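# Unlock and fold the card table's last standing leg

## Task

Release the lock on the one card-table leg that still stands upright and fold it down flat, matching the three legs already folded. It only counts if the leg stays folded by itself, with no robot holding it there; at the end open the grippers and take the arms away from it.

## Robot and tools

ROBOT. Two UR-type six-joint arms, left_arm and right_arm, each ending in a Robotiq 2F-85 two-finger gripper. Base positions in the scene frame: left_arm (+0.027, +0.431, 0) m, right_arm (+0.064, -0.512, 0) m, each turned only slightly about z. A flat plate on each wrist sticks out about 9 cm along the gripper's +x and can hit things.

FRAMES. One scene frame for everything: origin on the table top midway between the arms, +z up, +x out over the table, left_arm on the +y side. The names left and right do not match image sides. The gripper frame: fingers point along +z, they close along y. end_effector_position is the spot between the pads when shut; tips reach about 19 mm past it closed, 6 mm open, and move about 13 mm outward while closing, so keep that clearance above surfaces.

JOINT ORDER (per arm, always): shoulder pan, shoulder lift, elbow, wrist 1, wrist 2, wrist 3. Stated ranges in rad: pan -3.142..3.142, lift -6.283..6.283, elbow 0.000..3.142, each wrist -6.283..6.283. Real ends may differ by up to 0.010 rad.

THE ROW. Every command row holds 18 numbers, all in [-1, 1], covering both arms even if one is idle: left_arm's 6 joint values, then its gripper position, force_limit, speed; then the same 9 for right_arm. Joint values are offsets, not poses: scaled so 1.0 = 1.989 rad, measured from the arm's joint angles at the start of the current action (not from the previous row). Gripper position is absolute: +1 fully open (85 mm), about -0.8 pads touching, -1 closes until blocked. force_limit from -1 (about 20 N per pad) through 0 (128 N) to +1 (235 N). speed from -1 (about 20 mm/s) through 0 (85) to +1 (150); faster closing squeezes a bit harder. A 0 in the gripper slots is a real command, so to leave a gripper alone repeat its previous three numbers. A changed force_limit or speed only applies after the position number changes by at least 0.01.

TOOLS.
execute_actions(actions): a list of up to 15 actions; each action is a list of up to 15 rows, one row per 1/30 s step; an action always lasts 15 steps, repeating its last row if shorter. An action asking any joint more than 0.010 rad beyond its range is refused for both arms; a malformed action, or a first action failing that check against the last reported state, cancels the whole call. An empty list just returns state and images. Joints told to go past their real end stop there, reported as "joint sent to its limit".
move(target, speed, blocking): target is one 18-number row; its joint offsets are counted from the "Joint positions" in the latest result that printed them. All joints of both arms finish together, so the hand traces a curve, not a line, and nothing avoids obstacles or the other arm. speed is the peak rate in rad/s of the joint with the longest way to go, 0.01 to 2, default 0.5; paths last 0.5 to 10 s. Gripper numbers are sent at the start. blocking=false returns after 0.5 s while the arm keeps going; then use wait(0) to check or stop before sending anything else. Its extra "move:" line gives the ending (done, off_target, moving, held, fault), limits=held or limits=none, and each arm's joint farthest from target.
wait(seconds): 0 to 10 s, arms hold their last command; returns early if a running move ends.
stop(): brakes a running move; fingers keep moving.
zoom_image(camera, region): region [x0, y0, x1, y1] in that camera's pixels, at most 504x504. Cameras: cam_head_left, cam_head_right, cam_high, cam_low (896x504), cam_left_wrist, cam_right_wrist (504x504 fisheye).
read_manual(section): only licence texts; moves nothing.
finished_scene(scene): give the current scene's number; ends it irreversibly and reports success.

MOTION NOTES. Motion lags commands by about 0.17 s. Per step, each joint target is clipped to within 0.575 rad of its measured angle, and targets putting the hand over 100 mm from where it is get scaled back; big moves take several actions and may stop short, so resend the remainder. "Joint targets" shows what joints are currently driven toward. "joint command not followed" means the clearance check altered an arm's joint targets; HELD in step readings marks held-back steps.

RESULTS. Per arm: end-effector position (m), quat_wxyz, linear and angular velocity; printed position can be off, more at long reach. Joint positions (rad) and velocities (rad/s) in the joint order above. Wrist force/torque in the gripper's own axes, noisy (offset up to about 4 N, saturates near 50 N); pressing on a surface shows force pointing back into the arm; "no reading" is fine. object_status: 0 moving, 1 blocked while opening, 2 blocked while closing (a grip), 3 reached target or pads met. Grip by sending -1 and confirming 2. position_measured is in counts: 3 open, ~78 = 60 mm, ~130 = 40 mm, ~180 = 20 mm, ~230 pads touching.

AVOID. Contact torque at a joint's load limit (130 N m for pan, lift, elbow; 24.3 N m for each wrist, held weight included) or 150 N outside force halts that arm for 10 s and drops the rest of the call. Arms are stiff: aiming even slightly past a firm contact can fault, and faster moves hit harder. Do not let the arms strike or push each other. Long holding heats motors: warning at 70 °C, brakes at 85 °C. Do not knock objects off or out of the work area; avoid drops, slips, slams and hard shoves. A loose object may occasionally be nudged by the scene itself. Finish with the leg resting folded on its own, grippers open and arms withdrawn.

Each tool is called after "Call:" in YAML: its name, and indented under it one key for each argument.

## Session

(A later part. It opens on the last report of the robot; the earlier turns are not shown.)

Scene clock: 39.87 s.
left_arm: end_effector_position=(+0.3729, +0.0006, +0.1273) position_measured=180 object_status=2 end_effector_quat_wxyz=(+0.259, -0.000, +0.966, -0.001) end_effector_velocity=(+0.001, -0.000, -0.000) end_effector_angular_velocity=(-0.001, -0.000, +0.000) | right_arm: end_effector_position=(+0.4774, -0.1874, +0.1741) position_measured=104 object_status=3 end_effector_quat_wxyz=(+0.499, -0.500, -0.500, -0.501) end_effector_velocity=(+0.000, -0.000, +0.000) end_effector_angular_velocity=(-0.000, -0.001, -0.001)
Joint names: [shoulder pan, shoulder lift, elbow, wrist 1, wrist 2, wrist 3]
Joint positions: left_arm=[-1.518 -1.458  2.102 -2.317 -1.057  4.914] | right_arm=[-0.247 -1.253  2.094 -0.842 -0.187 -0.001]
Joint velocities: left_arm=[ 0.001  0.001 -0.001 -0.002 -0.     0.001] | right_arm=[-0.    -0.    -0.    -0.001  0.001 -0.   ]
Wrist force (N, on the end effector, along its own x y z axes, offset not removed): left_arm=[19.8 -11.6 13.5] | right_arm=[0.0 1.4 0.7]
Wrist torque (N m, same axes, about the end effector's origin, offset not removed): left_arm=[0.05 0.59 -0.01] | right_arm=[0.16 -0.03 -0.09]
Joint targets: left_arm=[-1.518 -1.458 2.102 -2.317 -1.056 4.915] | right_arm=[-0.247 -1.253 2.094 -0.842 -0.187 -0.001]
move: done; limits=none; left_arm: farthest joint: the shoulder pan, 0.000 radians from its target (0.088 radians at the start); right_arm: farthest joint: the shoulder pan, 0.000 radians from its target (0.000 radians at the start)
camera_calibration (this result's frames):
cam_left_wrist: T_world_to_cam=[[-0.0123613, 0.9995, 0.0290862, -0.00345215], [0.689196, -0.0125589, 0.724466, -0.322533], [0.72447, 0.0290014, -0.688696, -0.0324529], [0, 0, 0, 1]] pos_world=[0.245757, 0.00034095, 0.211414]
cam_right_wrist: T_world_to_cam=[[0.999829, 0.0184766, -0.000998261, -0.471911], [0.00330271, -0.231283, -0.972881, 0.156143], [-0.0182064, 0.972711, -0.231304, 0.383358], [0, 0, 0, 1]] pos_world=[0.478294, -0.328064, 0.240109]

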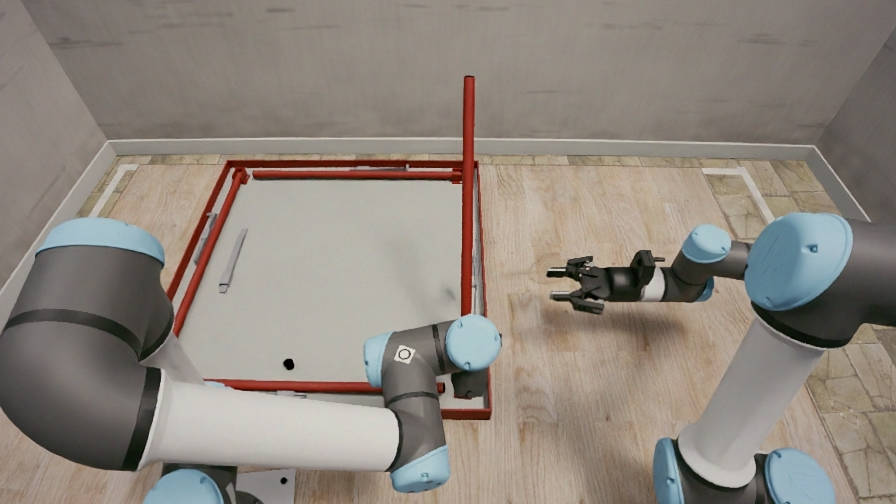

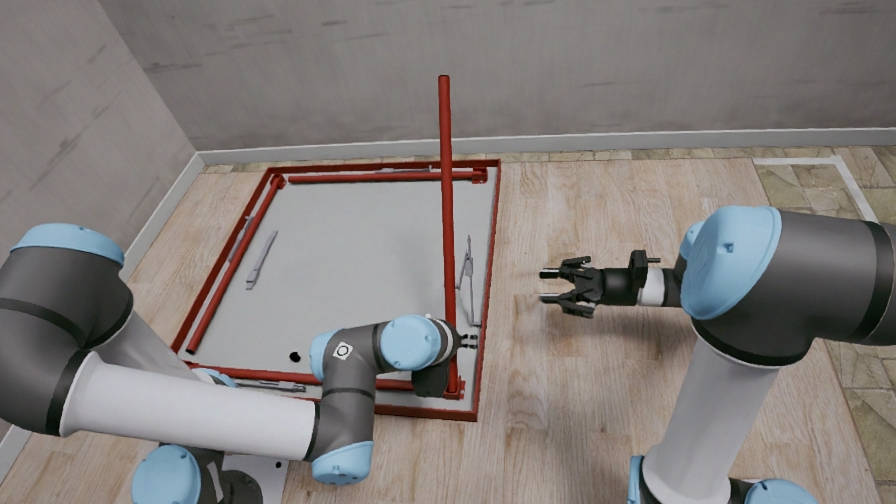

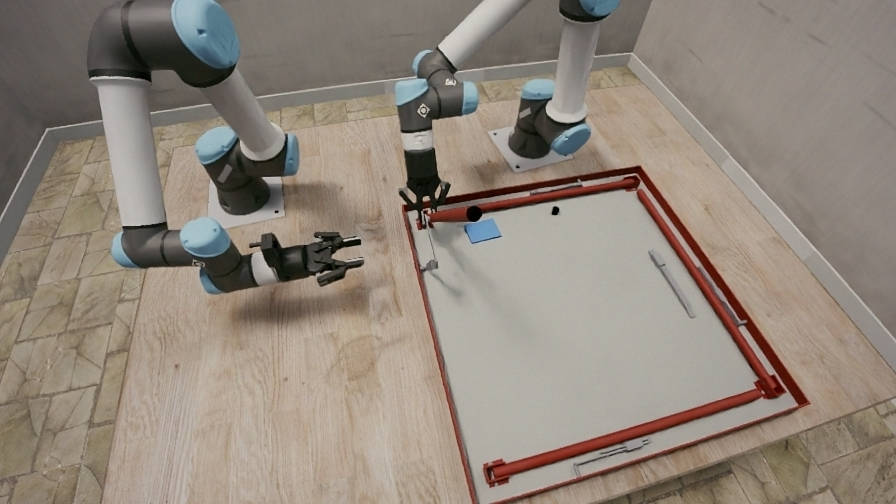

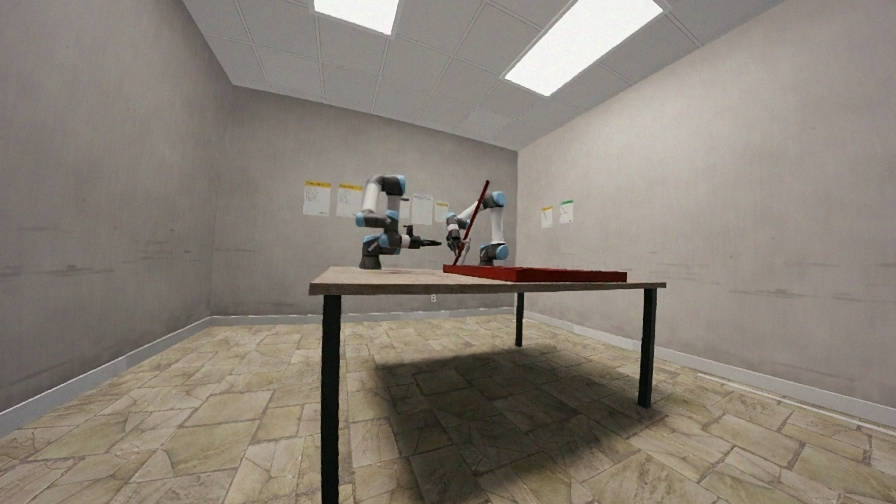

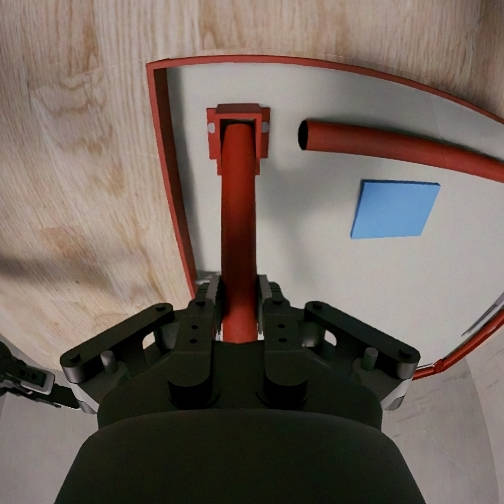

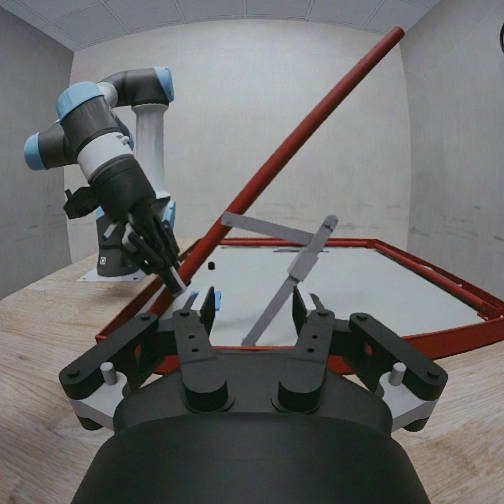

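Call:
execute_actions:
  actions: []

Call:
move:
  target: [0.028,0.0495,0.0063,-0.0714,-0.0033,0.032,-1,-0.6,-0.5,0,0,0,0,0,0,0.2,-0.6,0]
  speed: 0.08

Call:
move:
  target: [0.0098,0.0465,0.0119,-0.0637,-0.0014,0.011,-1,-0.6,-0.5,0,0,0,0,0,0,0.2,-0.6,0]
  speed: 0.07

Call:
move:
  target: [0,0,0,0,0,0,-0.2,-0.6,-1,0,0,0,0,0,0,0.2,-0.6,0]

Call:
move:
  target: [0,-0.2,-0.06,0.26,0,0,-0.2,-0.6,-1,0,0,0,0,0,0,0.2,-0.6,0]

Scene clock: 55.43 s.
left_arm: end_effector_position=(+0.3730, +0.0006, +0.1274) position_measured=180 object_status=2 end_effector_quat_wxyz=(+0.259, -0.000, +0.966, -0.001) end_effector_velocity=(+0.000, +0.000, +0.000) end_effector_angular_velocity=(-0.001, -0.001, +0.000) | right_arm: end_effector_position=(+0.4774, -0.1874, +0.1741) position_measured=104 object_status=3 end_effector_quat_wxyz=(+0.499, -0.500, -0.500, -0.501) end_effector_velocity=(+0.000, -0.000, +0.000) end_effector_angular_velocity=(-0.000, -0.000, -0.001)
Joint names: [shoulder pan, shoulder lift, elbow, wrist 1, wrist 2, wrist 3]
Joint positions: left_arm=[-1.518 -1.458  2.102 -2.317 -1.056  4.915] | right_arm=[-0.247 -1.253  2.094 -0.842 -0.187 -0.001]
Joint velocities: left_arm=[-0.    -0.001  0.001 -0.     0.001 -0.   ] | right_arm=[-0.    -0.    -0.     0.001  0.001 -0.   ]
Wrist force (N, on the end effector, along its own x y z axes, offset not removed): left_arm=[19.0 -6.3 13.0] | right_arm=[-0.8 0.7 -0.3]
Wrist torque (N m, same axes, about the end effector's origin, offset not removed): left_arm=[0.47 0.34 -0.08] | right_arm=[0.02 0.15 -0.04]
Joint targets: left_arm=[-1.518 -1.458 2.102 -2.317 -1.056 4.915] | right_arm=[-0.247 -1.253 2.094 -0.842 -0.187 -0.001]
camera_calibration (this result's frames):
cam_left_wrist: T_world_to_cam=[[-0.012451, 0.999497, 0.0291713, -0.00347365], [0.688994, -0.0125669, 0.724658, -0.322575], [0.72466, 0.0291215, -0.688491, -0.0326345], [0, 0, 0, 1]] pos_world=[0.245858, 0.000368506, 0.211389]
cam_right_wrist: T_world_to_cam=[[0.999829, 0.0184859, -0.00098247, -0.471915], [0.00332026, -0.231286, -0.97288, 0.156138], [-0.0182118, 0.97271, -0.231308, 0.383355], [0, 0, 0, 1]] pos_world=[0.478297, -0.328057, 0.240113]

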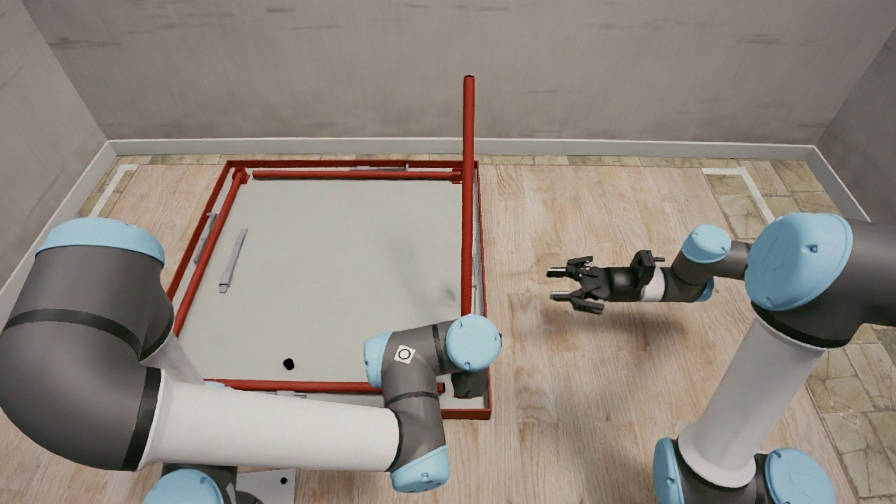

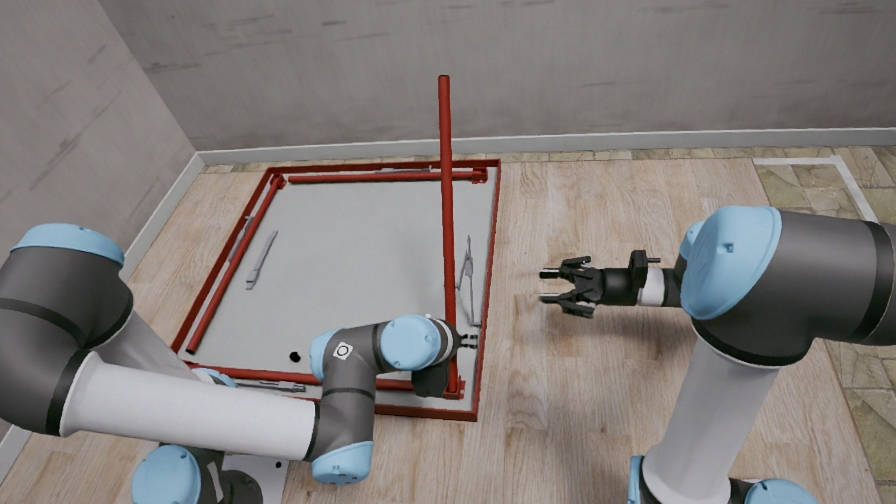

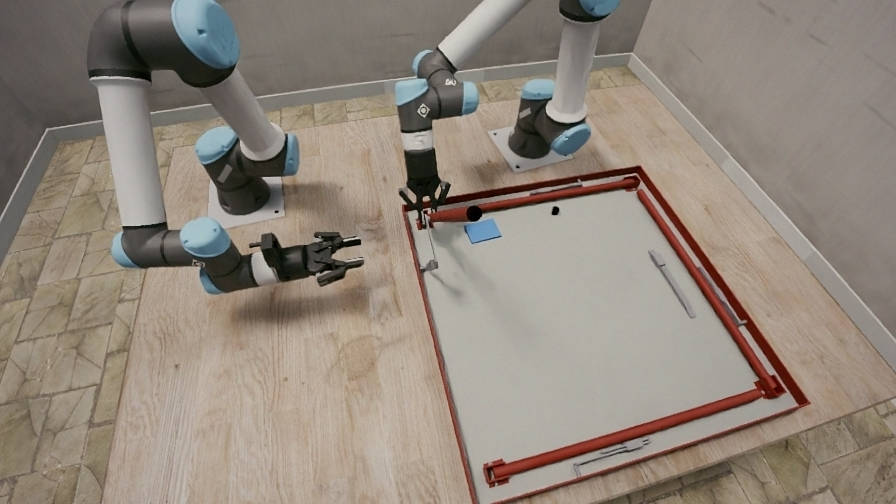

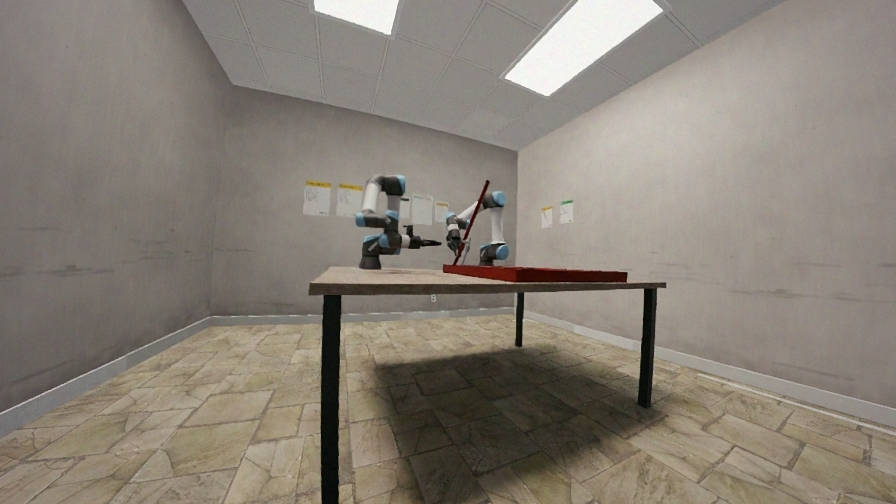

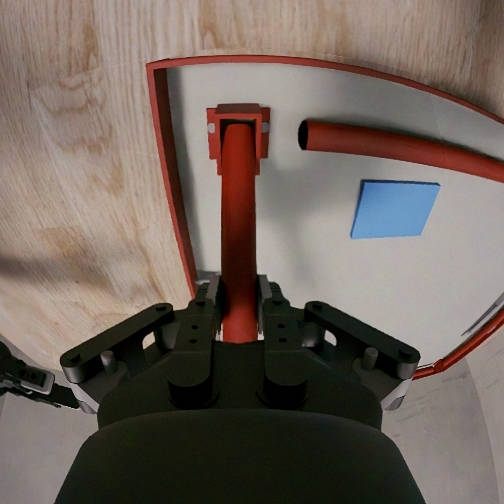

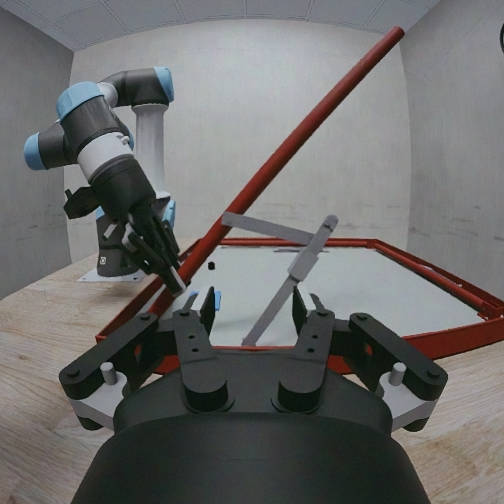

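Scene clock: 57.57 s.
left_arm: end_effector_position=(+0.3995, +0.0005, +0.0904) position_measured=180 object_status=2 end_effector_quat_wxyz=(+0.259, -0.000, +0.966, -0.001) end_effector_velocity=(+0.000, +0.001, -0.001) end_effector_angular_velocity=(+0.001, +0.000, +0.000) | right_arm: end_effector_position=(+0.4774, -0.1874, +0.1741) position_measured=104 object_status=3 end_effector_quat_wxyz=(+0.499, -0.500, -0.500, -0.501) end_effector_velocity=(-0.001, +0.001, +0.000) end_effector_angular_velocity=(+0.000, +0.001, +0.001)
Joint names: [shoulder pan, shoulder lift, elbow, wrist 1, wrist 2, wrist 3]
Joint positions: left_arm=[-1.462 -1.359  2.115 -2.459 -1.063  4.978] | right_arm=[-0.247 -1.253  2.094 -0.842 -0.187 -0.001]
Joint velocities: left_arm=[ 0.001  0.001  0.001 -0.002 -0.     0.001] | right_arm=[ 0.001 -0.     0.     0.001 -0.    -0.   ]
Wrist force (N, on the end effector, along its own x y z axes, offset not removed): left_arm=[21.2 -12.7 6.0] | right_arm=[-2.1 1.2 -0.8]
Wrist torque (N m, same axes, about the end effector's origin, offset not removed): left_arm=[0.31 0.29 0.06] | right_arm=[0.17 0.36 -0.06]
Joint targets: left_arm=[-1.462 -1.359 2.115 -2.459 -1.063 4.978] | right_arm=[-0.247 -1.253 2.094 -0.842 -0.187 -0.001]
move: done; limits=none; left_arm: farthest joint: the wrist 3, 0.001 radians from its target (0.064 radians at the start); right_arm: farthest joint: the shoulder pan, 0.000 radians from its target (0.000 radians at the start)
camera_calibration (this result's frames):
cam_left_wrist: T_world_to_cam=[[-0.0121991, 0.999498, 0.0292324, -0.0020711], [0.689039, -0.0127829, 0.724612, -0.314103], [0.724622, 0.0289819, -0.688537, -0.0772501], [0, 0, 0, 1]] pos_world=[0.272381, 0.000293776, 0.174474]
cam_right_wrist: T_world_to_cam=[[0.999829, 0.0184859, -0.000982135, -0.471915], [0.0033206, -0.231286, -0.97288, 0.156138], [-0.0182118, 0.97271, -0.231308, 0.383355], [0, 0, 0, 1]] pos_world=[0.478297, -0.328057, 0.240113]

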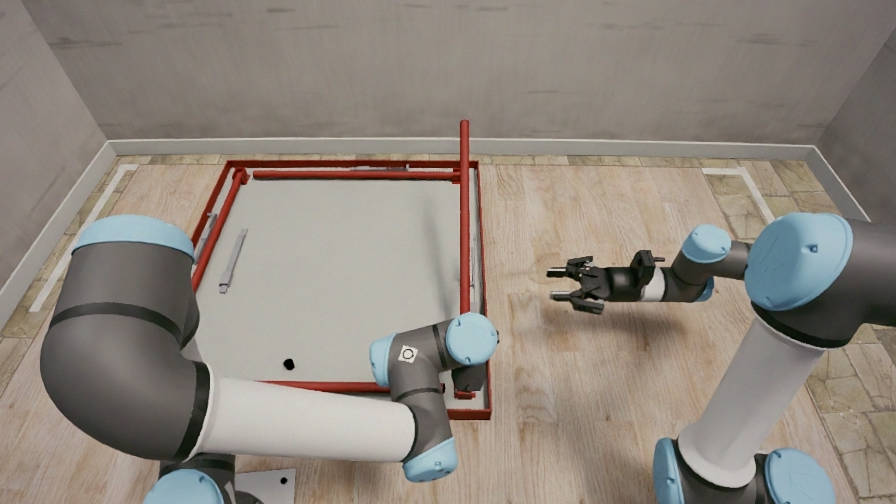

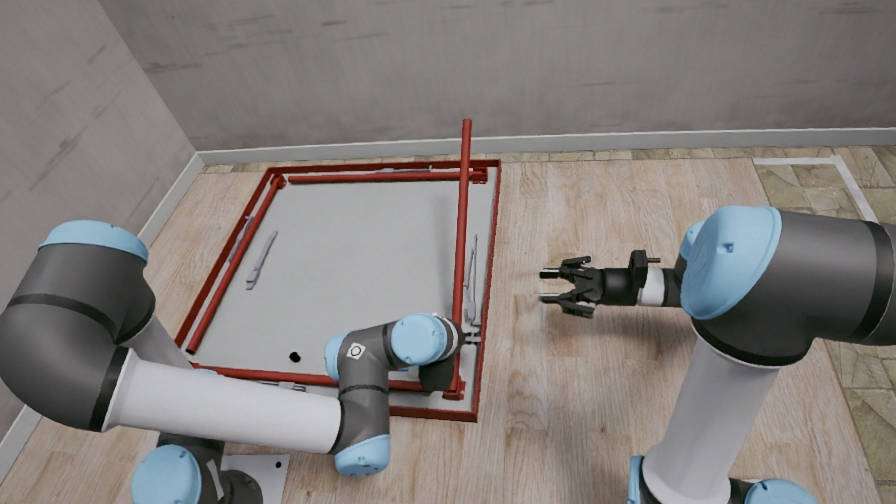

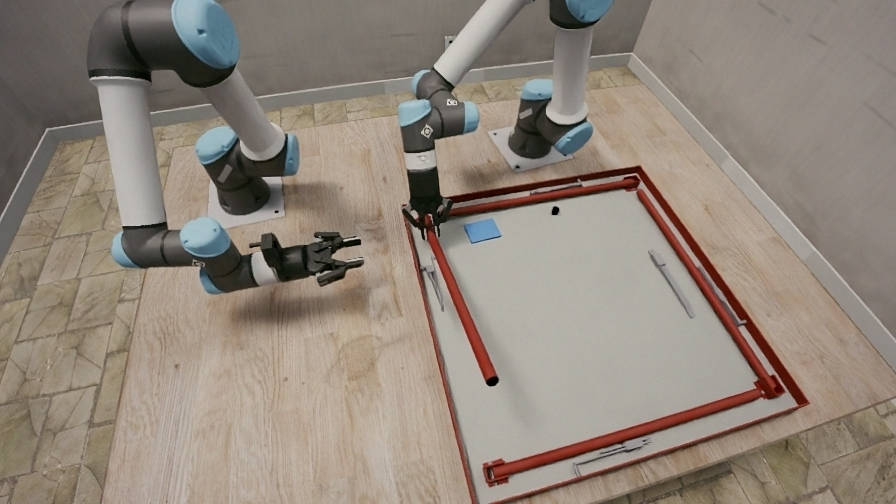

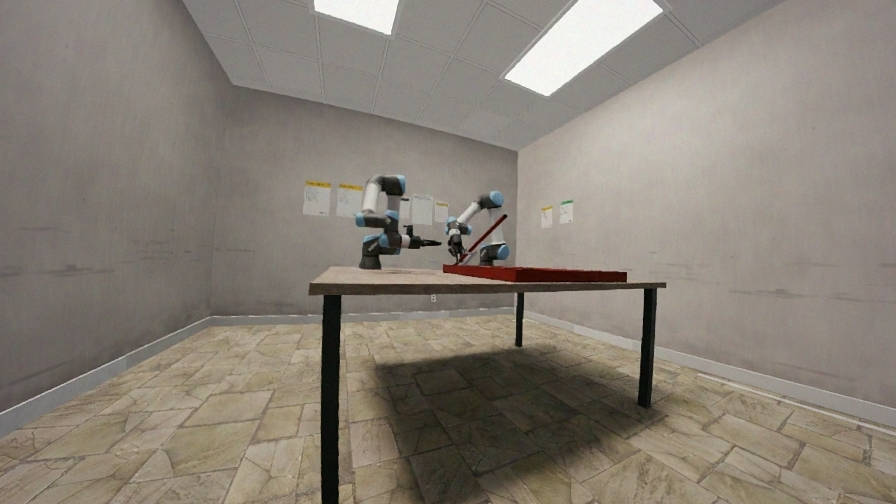

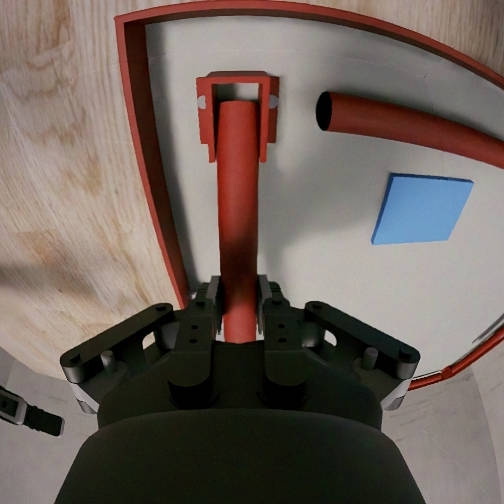

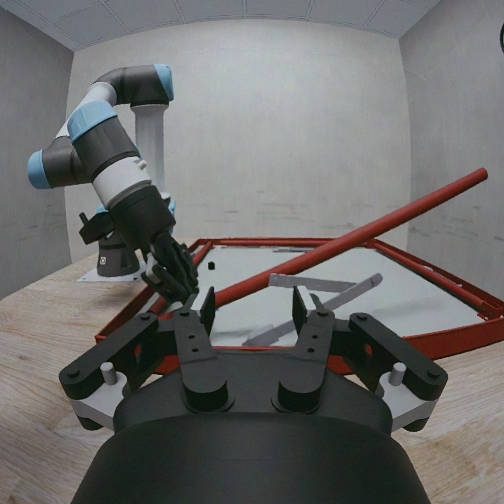

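Scene clock: 59.73 s.
left_arm: end_effector_position=(+0.4090, +0.0006, +0.0502) position_measured=180 object_status=2 end_effector_quat_wxyz=(+0.259, -0.000, +0.966, -0.001) end_effector_velocity=(-0.000, +0.001, -0.001) end_effector_angular_velocity=(+0.003, +0.000, -0.000) | right_arm: end_effector_position=(+0.4774, -0.1874, +0.1741) position_measured=104 object_status=3 end_effector_quat_wxyz=(+0.499, -0.500, -0.500, -0.501) end_effector_velocity=(+0.000, -0.000, -0.000) end_effector_angular_velocity=(+0.000, +0.001, -0.000)
Joint names: [shoulder pan, shoulder lift, elbow, wrist 1, wrist 2, wrist 3]
Joint positions: left_arm=[-1.443 -1.267  2.138 -2.586 -1.066  5.   ] | right_arm=[-0.247 -1.253  2.094 -0.842 -0.187 -0.001]
Joint velocities: left_arm=[ 0.     0.002  0.002 -0.001  0.     0.   ] | right_arm=[-0.     0.    -0.     0.001 -0.    -0.   ]
Wrist force (N, on the end effector, along its own x y z axes, offset not removed): left_arm=[17.8 -13.5 -0.5] | right_arm=[-1.0 1.1 -0.2]
Wrist torque (N m, same axes, about the end effector's origin, offset not removed): left_arm=[0.26 0.65 0.08] | right_arm=[0.04 0.19 -0.02]
Joint targets: left_arm=[-1.443 -1.267 2.138 -2.586 -1.066 5.000] | right_arm=[-0.247 -1.253 2.094 -0.842 -0.187 -0.001]
move: done; limits=none; left_arm: farthest joint: the shoulder pan, 0.000 radians from its target (0.020 radians at the start); right_arm: farthest joint: the shoulder pan, 0.000 radians from its target (0.000 radians at the start)
camera_calibration (this result's frames):
cam_left_wrist: T_world_to_cam=[[-0.012303, 0.999498, 0.0291862, -0.000844233], [0.689184, -0.012672, 0.724476, -0.291524], [0.724482, 0.0290279, -0.688682, -0.111734], [0, 0, 0, 1]] pos_world=[0.281853, 0.000393007, 0.134278]
cam_right_wrist: T_world_to_cam=[[0.999829, 0.0184859, -0.000982312, -0.471915], [0.00332042, -0.231286, -0.97288, 0.156138], [-0.0182118, 0.97271, -0.231308, 0.383355], [0, 0, 0, 1]] pos_world=[0.478297, -0.328057, 0.240113]

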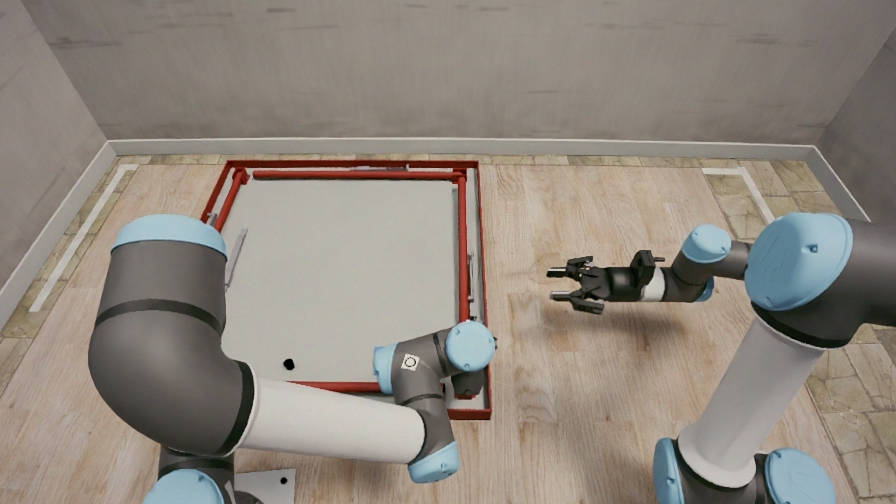

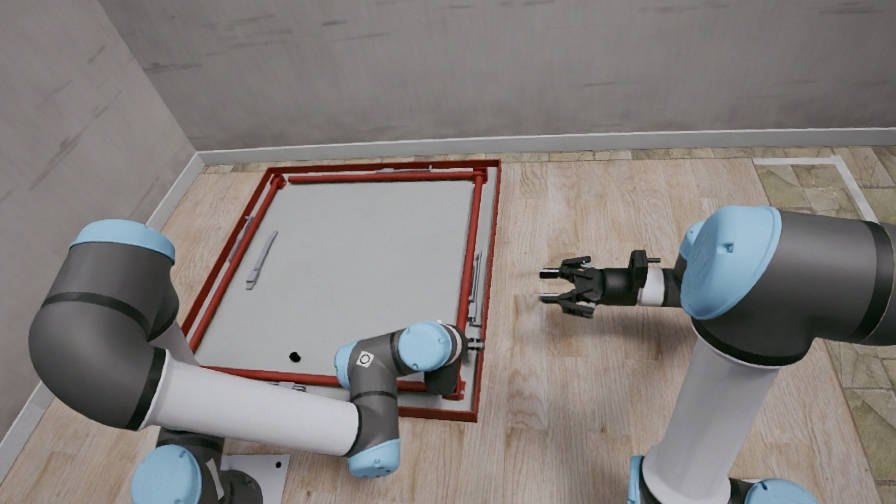

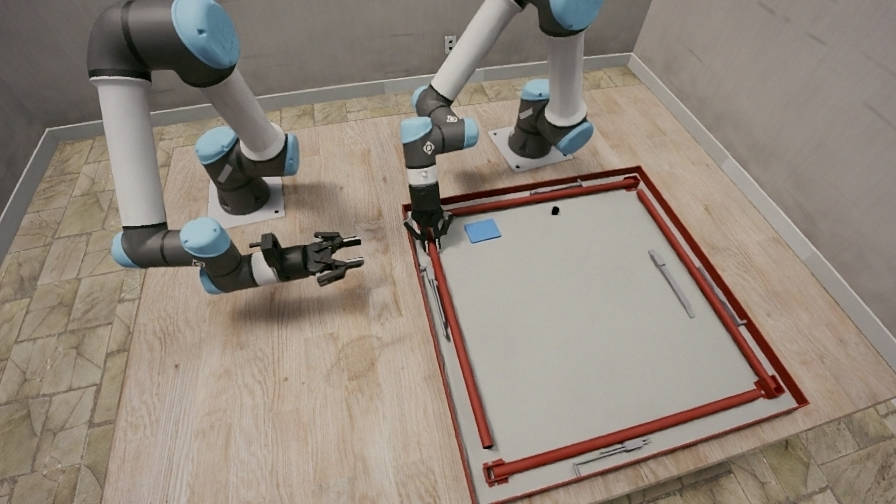

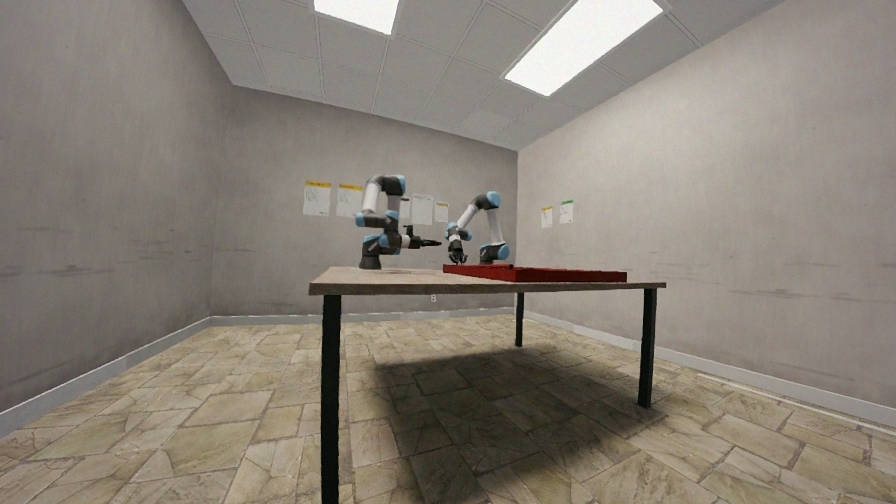

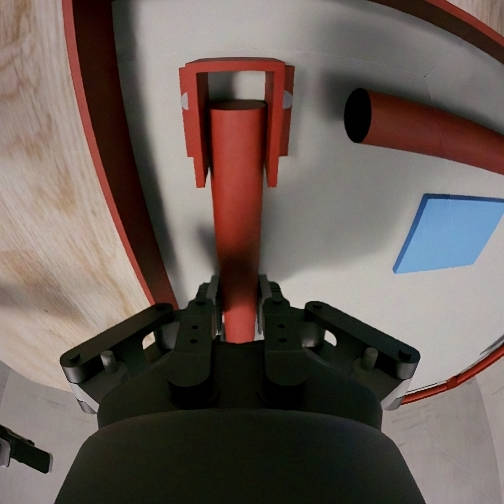

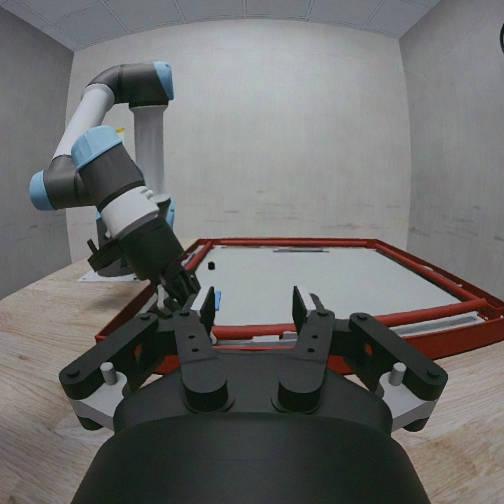

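Scene clock: 60.53 s.
left_arm: end_effector_position=(+0.4090, +0.0007, +0.0502) position_measured=154 object_status=0 end_effector_quat_wxyz=(+0.259, -0.000, +0.966, -0.001) end_effector_velocity=(-0.000, +0.000, -0.001) end_effector_angular_velocity=(+0.001, +0.001, -0.000) | right_arm: end_effector_position=(+0.4774, -0.1874, +0.1741) position_measured=104 object_status=3 end_effector_quat_wxyz=(+0.499, -0.500, -0.500, -0.501) end_effector_velocity=(-0.001, +0.000, -0.000) end_effector_angular_velocity=(+0.000, +0.001, +0.001)
Joint names: [shoulder pan, shoulder lift, elbow, wrist 1, wrist 2, wrist 3]
Joint positions: left_arm=[-1.443 -1.267  2.138 -2.586 -1.066  5.   ] | right_arm=[-0.247 -1.253  2.094 -0.842 -0.187 -0.001]
Joint velocities: left_arm=[-0.001  0.001  0.    -0.    -0.    -0.   ] | right_arm=[ 0.001 -0.     0.002 -0.     0.     0.   ]
Wrist force (N, on the end effector, along its own x y z axes, offset not removed): left_arm=[-2.0 0.8 -2.5] | right_arm=[-0.7 -0.1 0.5]
Wrist torque (N m, same axes, about the end effector's origin, offset not removed): left_arm=[0.27 0.35 0.04] | right_arm=[-0.13 0.15 -0.04]
Joint targets: left_arm=[-1.443 -1.267 2.138 -2.586 -1.066 5.000] | right_arm=[-0.247 -1.253 2.094 -0.842 -0.187 -0.001]
move: done; limits=none; left_arm: farthest joint: the shoulder pan, 0.000 radians from its target (0.000 radians at the start); right_arm: farthest joint: the shoulder pan, 0.000 radians from its target (0.000 radians at the start)
camera_calibration (this result's frames):
cam_left_wrist: T_world_to_cam=[[-0.0123678, 0.999497, 0.029199, -0.000847521], [0.689131, -0.0126388, 0.724527, -0.291526], [0.724531, 0.0290828, -0.688628, -0.111796], [0, 0, 0, 1]] pos_world=[0.281888, 0.000413891, 0.134257]
cam_right_wrist: T_world_to_cam=[[0.999829, 0.018486, -0.000982037, -0.471915], [0.00332071, -0.231286, -0.97288, 0.156138], [-0.0182118, 0.97271, -0.231308, 0.383355], [0, 0, 0, 1]] pos_world=[0.478297, -0.328057, 0.240113]

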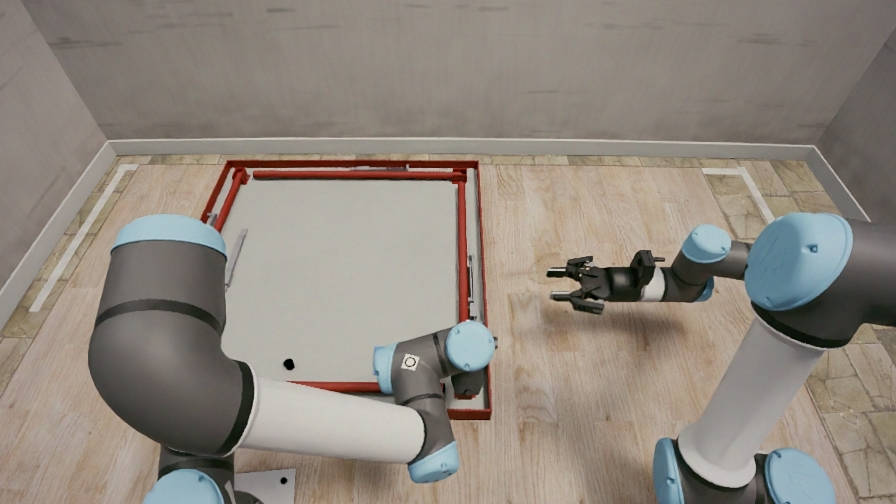

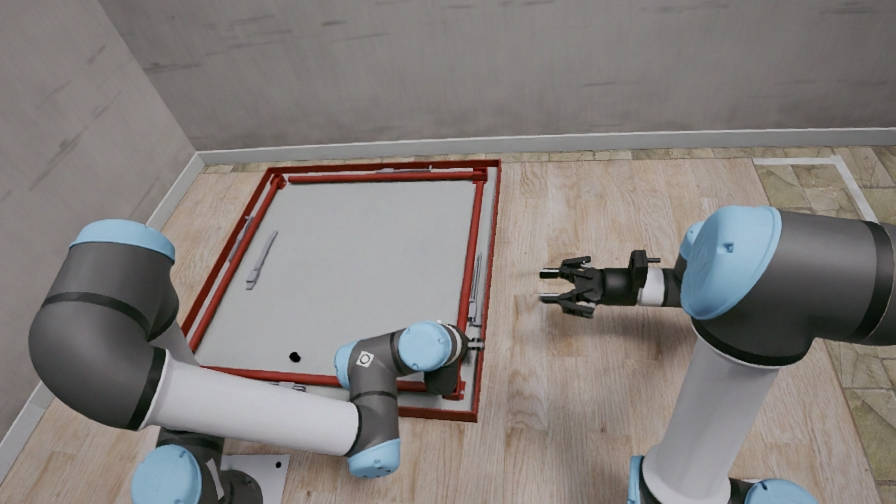

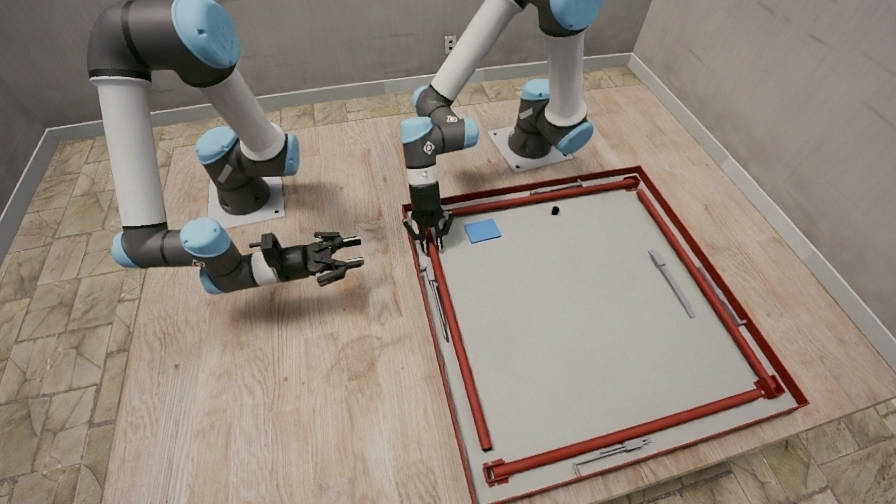

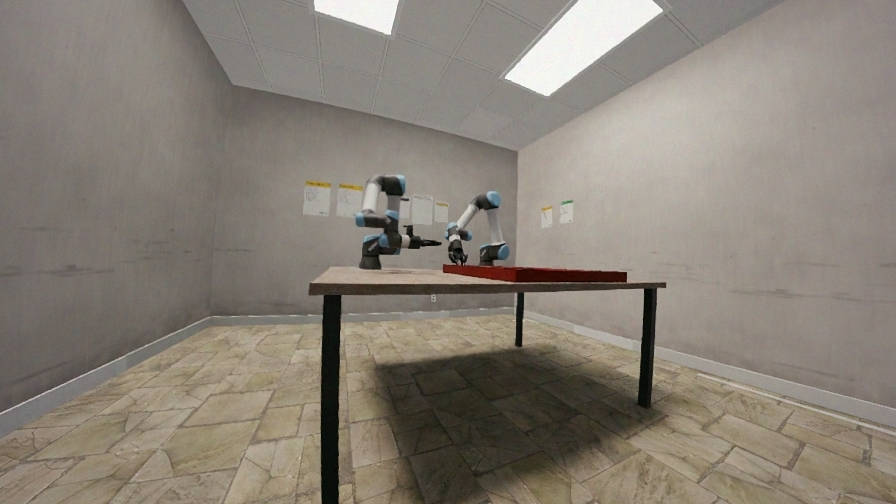

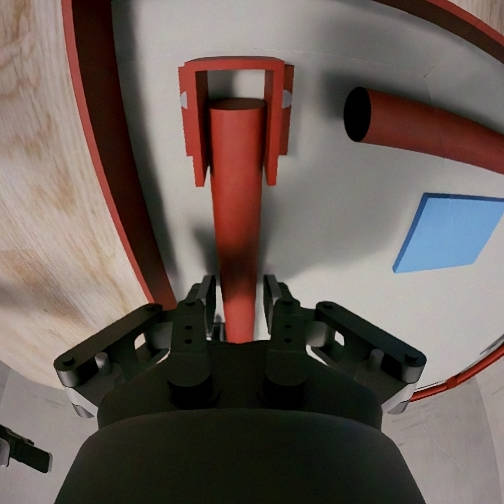

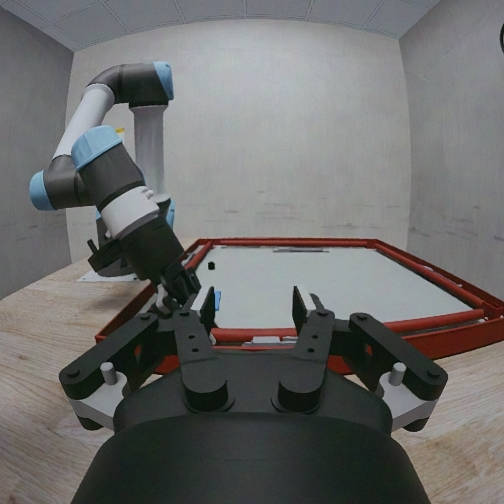

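Scene clock: 62.13 s.
left_arm: end_effector_position=(+0.3961, +0.0506, +0.2318) position_measured=154 object_status=3 end_effector_quat_wxyz=(+0.259, -0.000, +0.966, -0.001) end_effector_velocity=(+0.000, +0.001, +0.000) end_effector_angular_velocity=(+0.003, -0.002, +0.000) | right_arm: end_effector_position=(+0.4774, -0.1874, +0.1741) position_measured=104 object_status=3 end_effector_quat_wxyz=(+0.499, -0.500, -0.500, -0.501) end_effector_velocity=(+0.001, -0.000, +0.000) end_effector_angular_velocity=(-0.000, -0.003, -0.000)
Joint names: [shoulder pan, shoulder lift, elbow, wrist 1, wrist 2, wrist 3]
Joint positions: left_arm=[-1.443 -1.665  2.019 -2.069 -1.066  5.   ] | right_arm=[-0.247 -1.253  2.094 -0.842 -0.187 -0.001]
Joint velocities: left_arm=[-0.    -0.002  0.001  0.003  0.003  0.   ] | right_arm=[ 0.     0.    -0.002 -0.001  0.    -0.   ]
Wrist force (N, on the end effector, along its own x y z axes, offset not removed): left_arm=[-1.1 0.3 -1.3] | right_arm=[-0.2 1.5 1.3]
Wrist torque (N m, same axes, about the end effector's origin, offset not removed): left_arm=[0.12 0.27 0.04] | right_arm=[0.25 -0.01 -0.02]
Joint targets: left_arm=[-1.443 -1.665 2.019 -2.069 -1.066 5.000] | right_arm=[-0.247 -1.253 2.094 -0.842 -0.187 -0.001]
move: done; limits=none; left_arm: farthest joint: the shoulder pan, 0.000 radians from its target (0.000 radians at the start); right_arm: farthest joint: the shoulder pan, 0.000 radians from its target (0.000 radians at the start)
camera_calibration (this result's frames):
cam_left_wrist: T_world_to_cam=[[-0.0123429, 0.999497, 0.0292105, -0.056261], [0.689158, -0.0126631, 0.7245, -0.413597], [0.724506, 0.0290731, -0.688655, 0.0211126], [0, 0, 0, 1]] pos_world=[0.269043, 0.0503814, 0.315834]
cam_right_wrist: T_world_to_cam=[[0.999829, 0.0184859, -0.000982348, -0.471915], [0.0033204, -0.231286, -0.97288, 0.156138], [-0.0182118, 0.97271, -0.231308, 0.383355], [0, 0, 0, 1]] pos_world=[0.478297, -0.328057, 0.240113]

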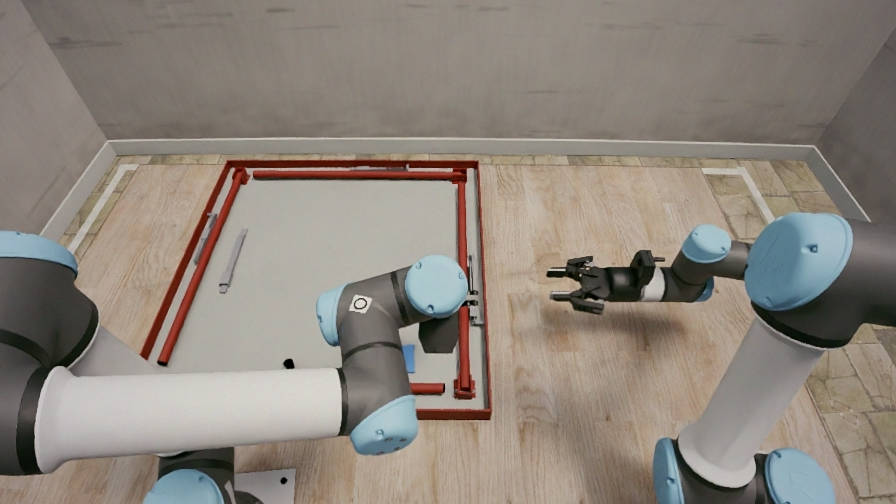

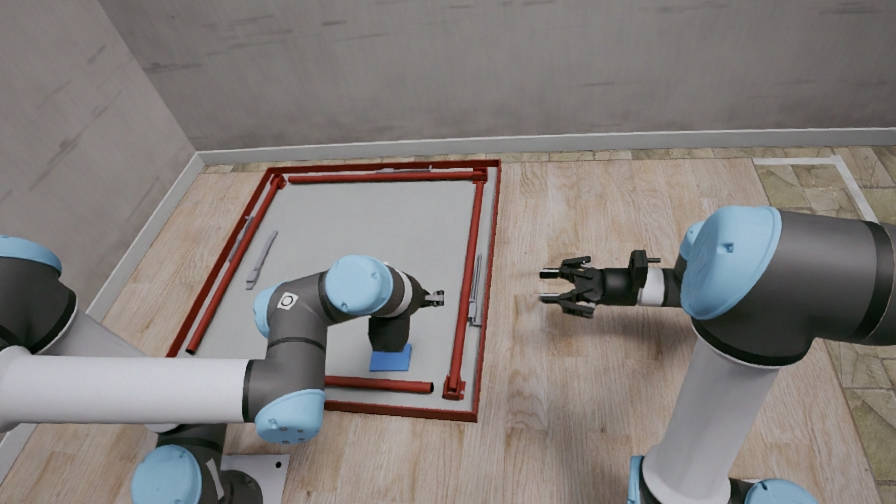

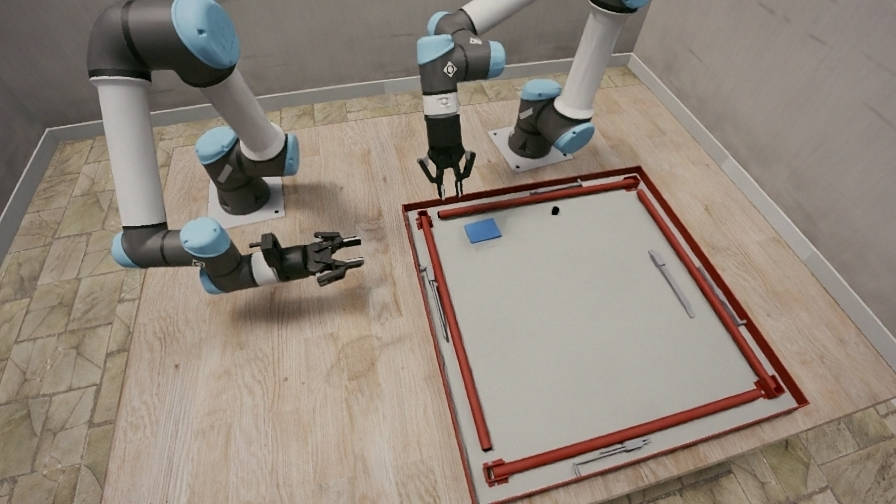

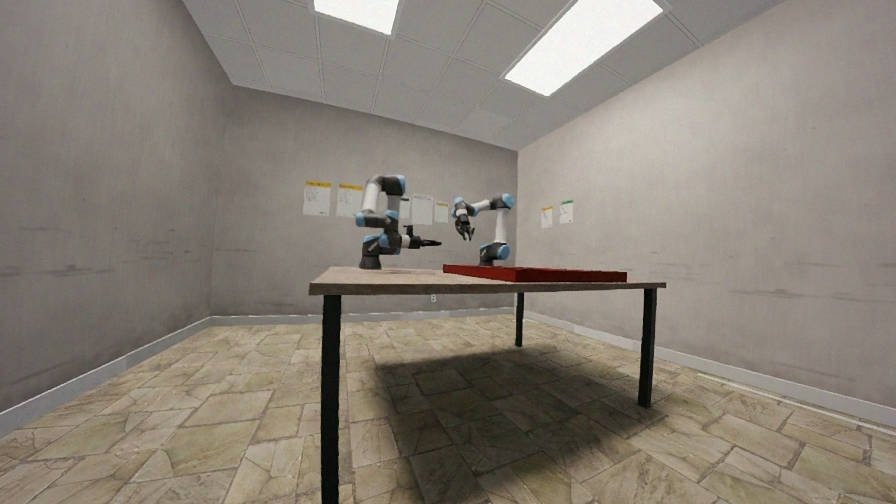

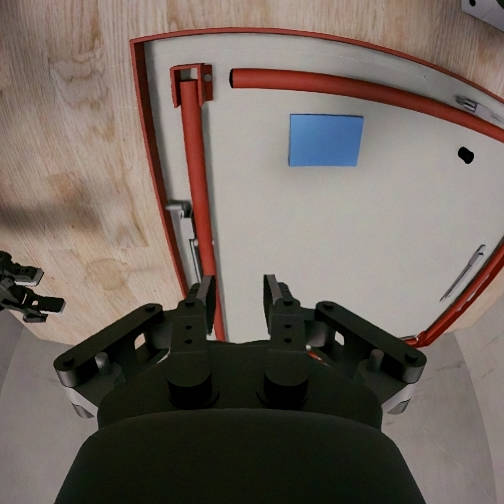

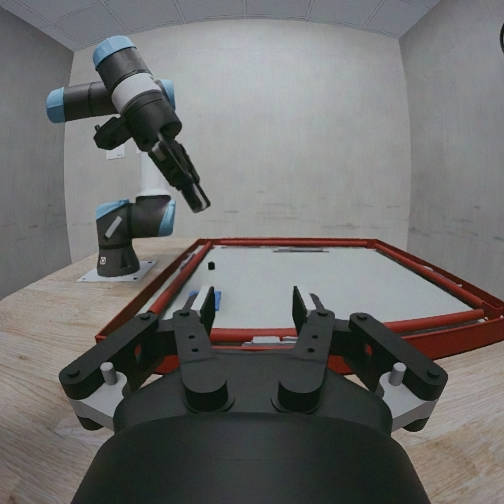

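Call:
finished_scene:
  scene: 2

The scene is finished: the task was done.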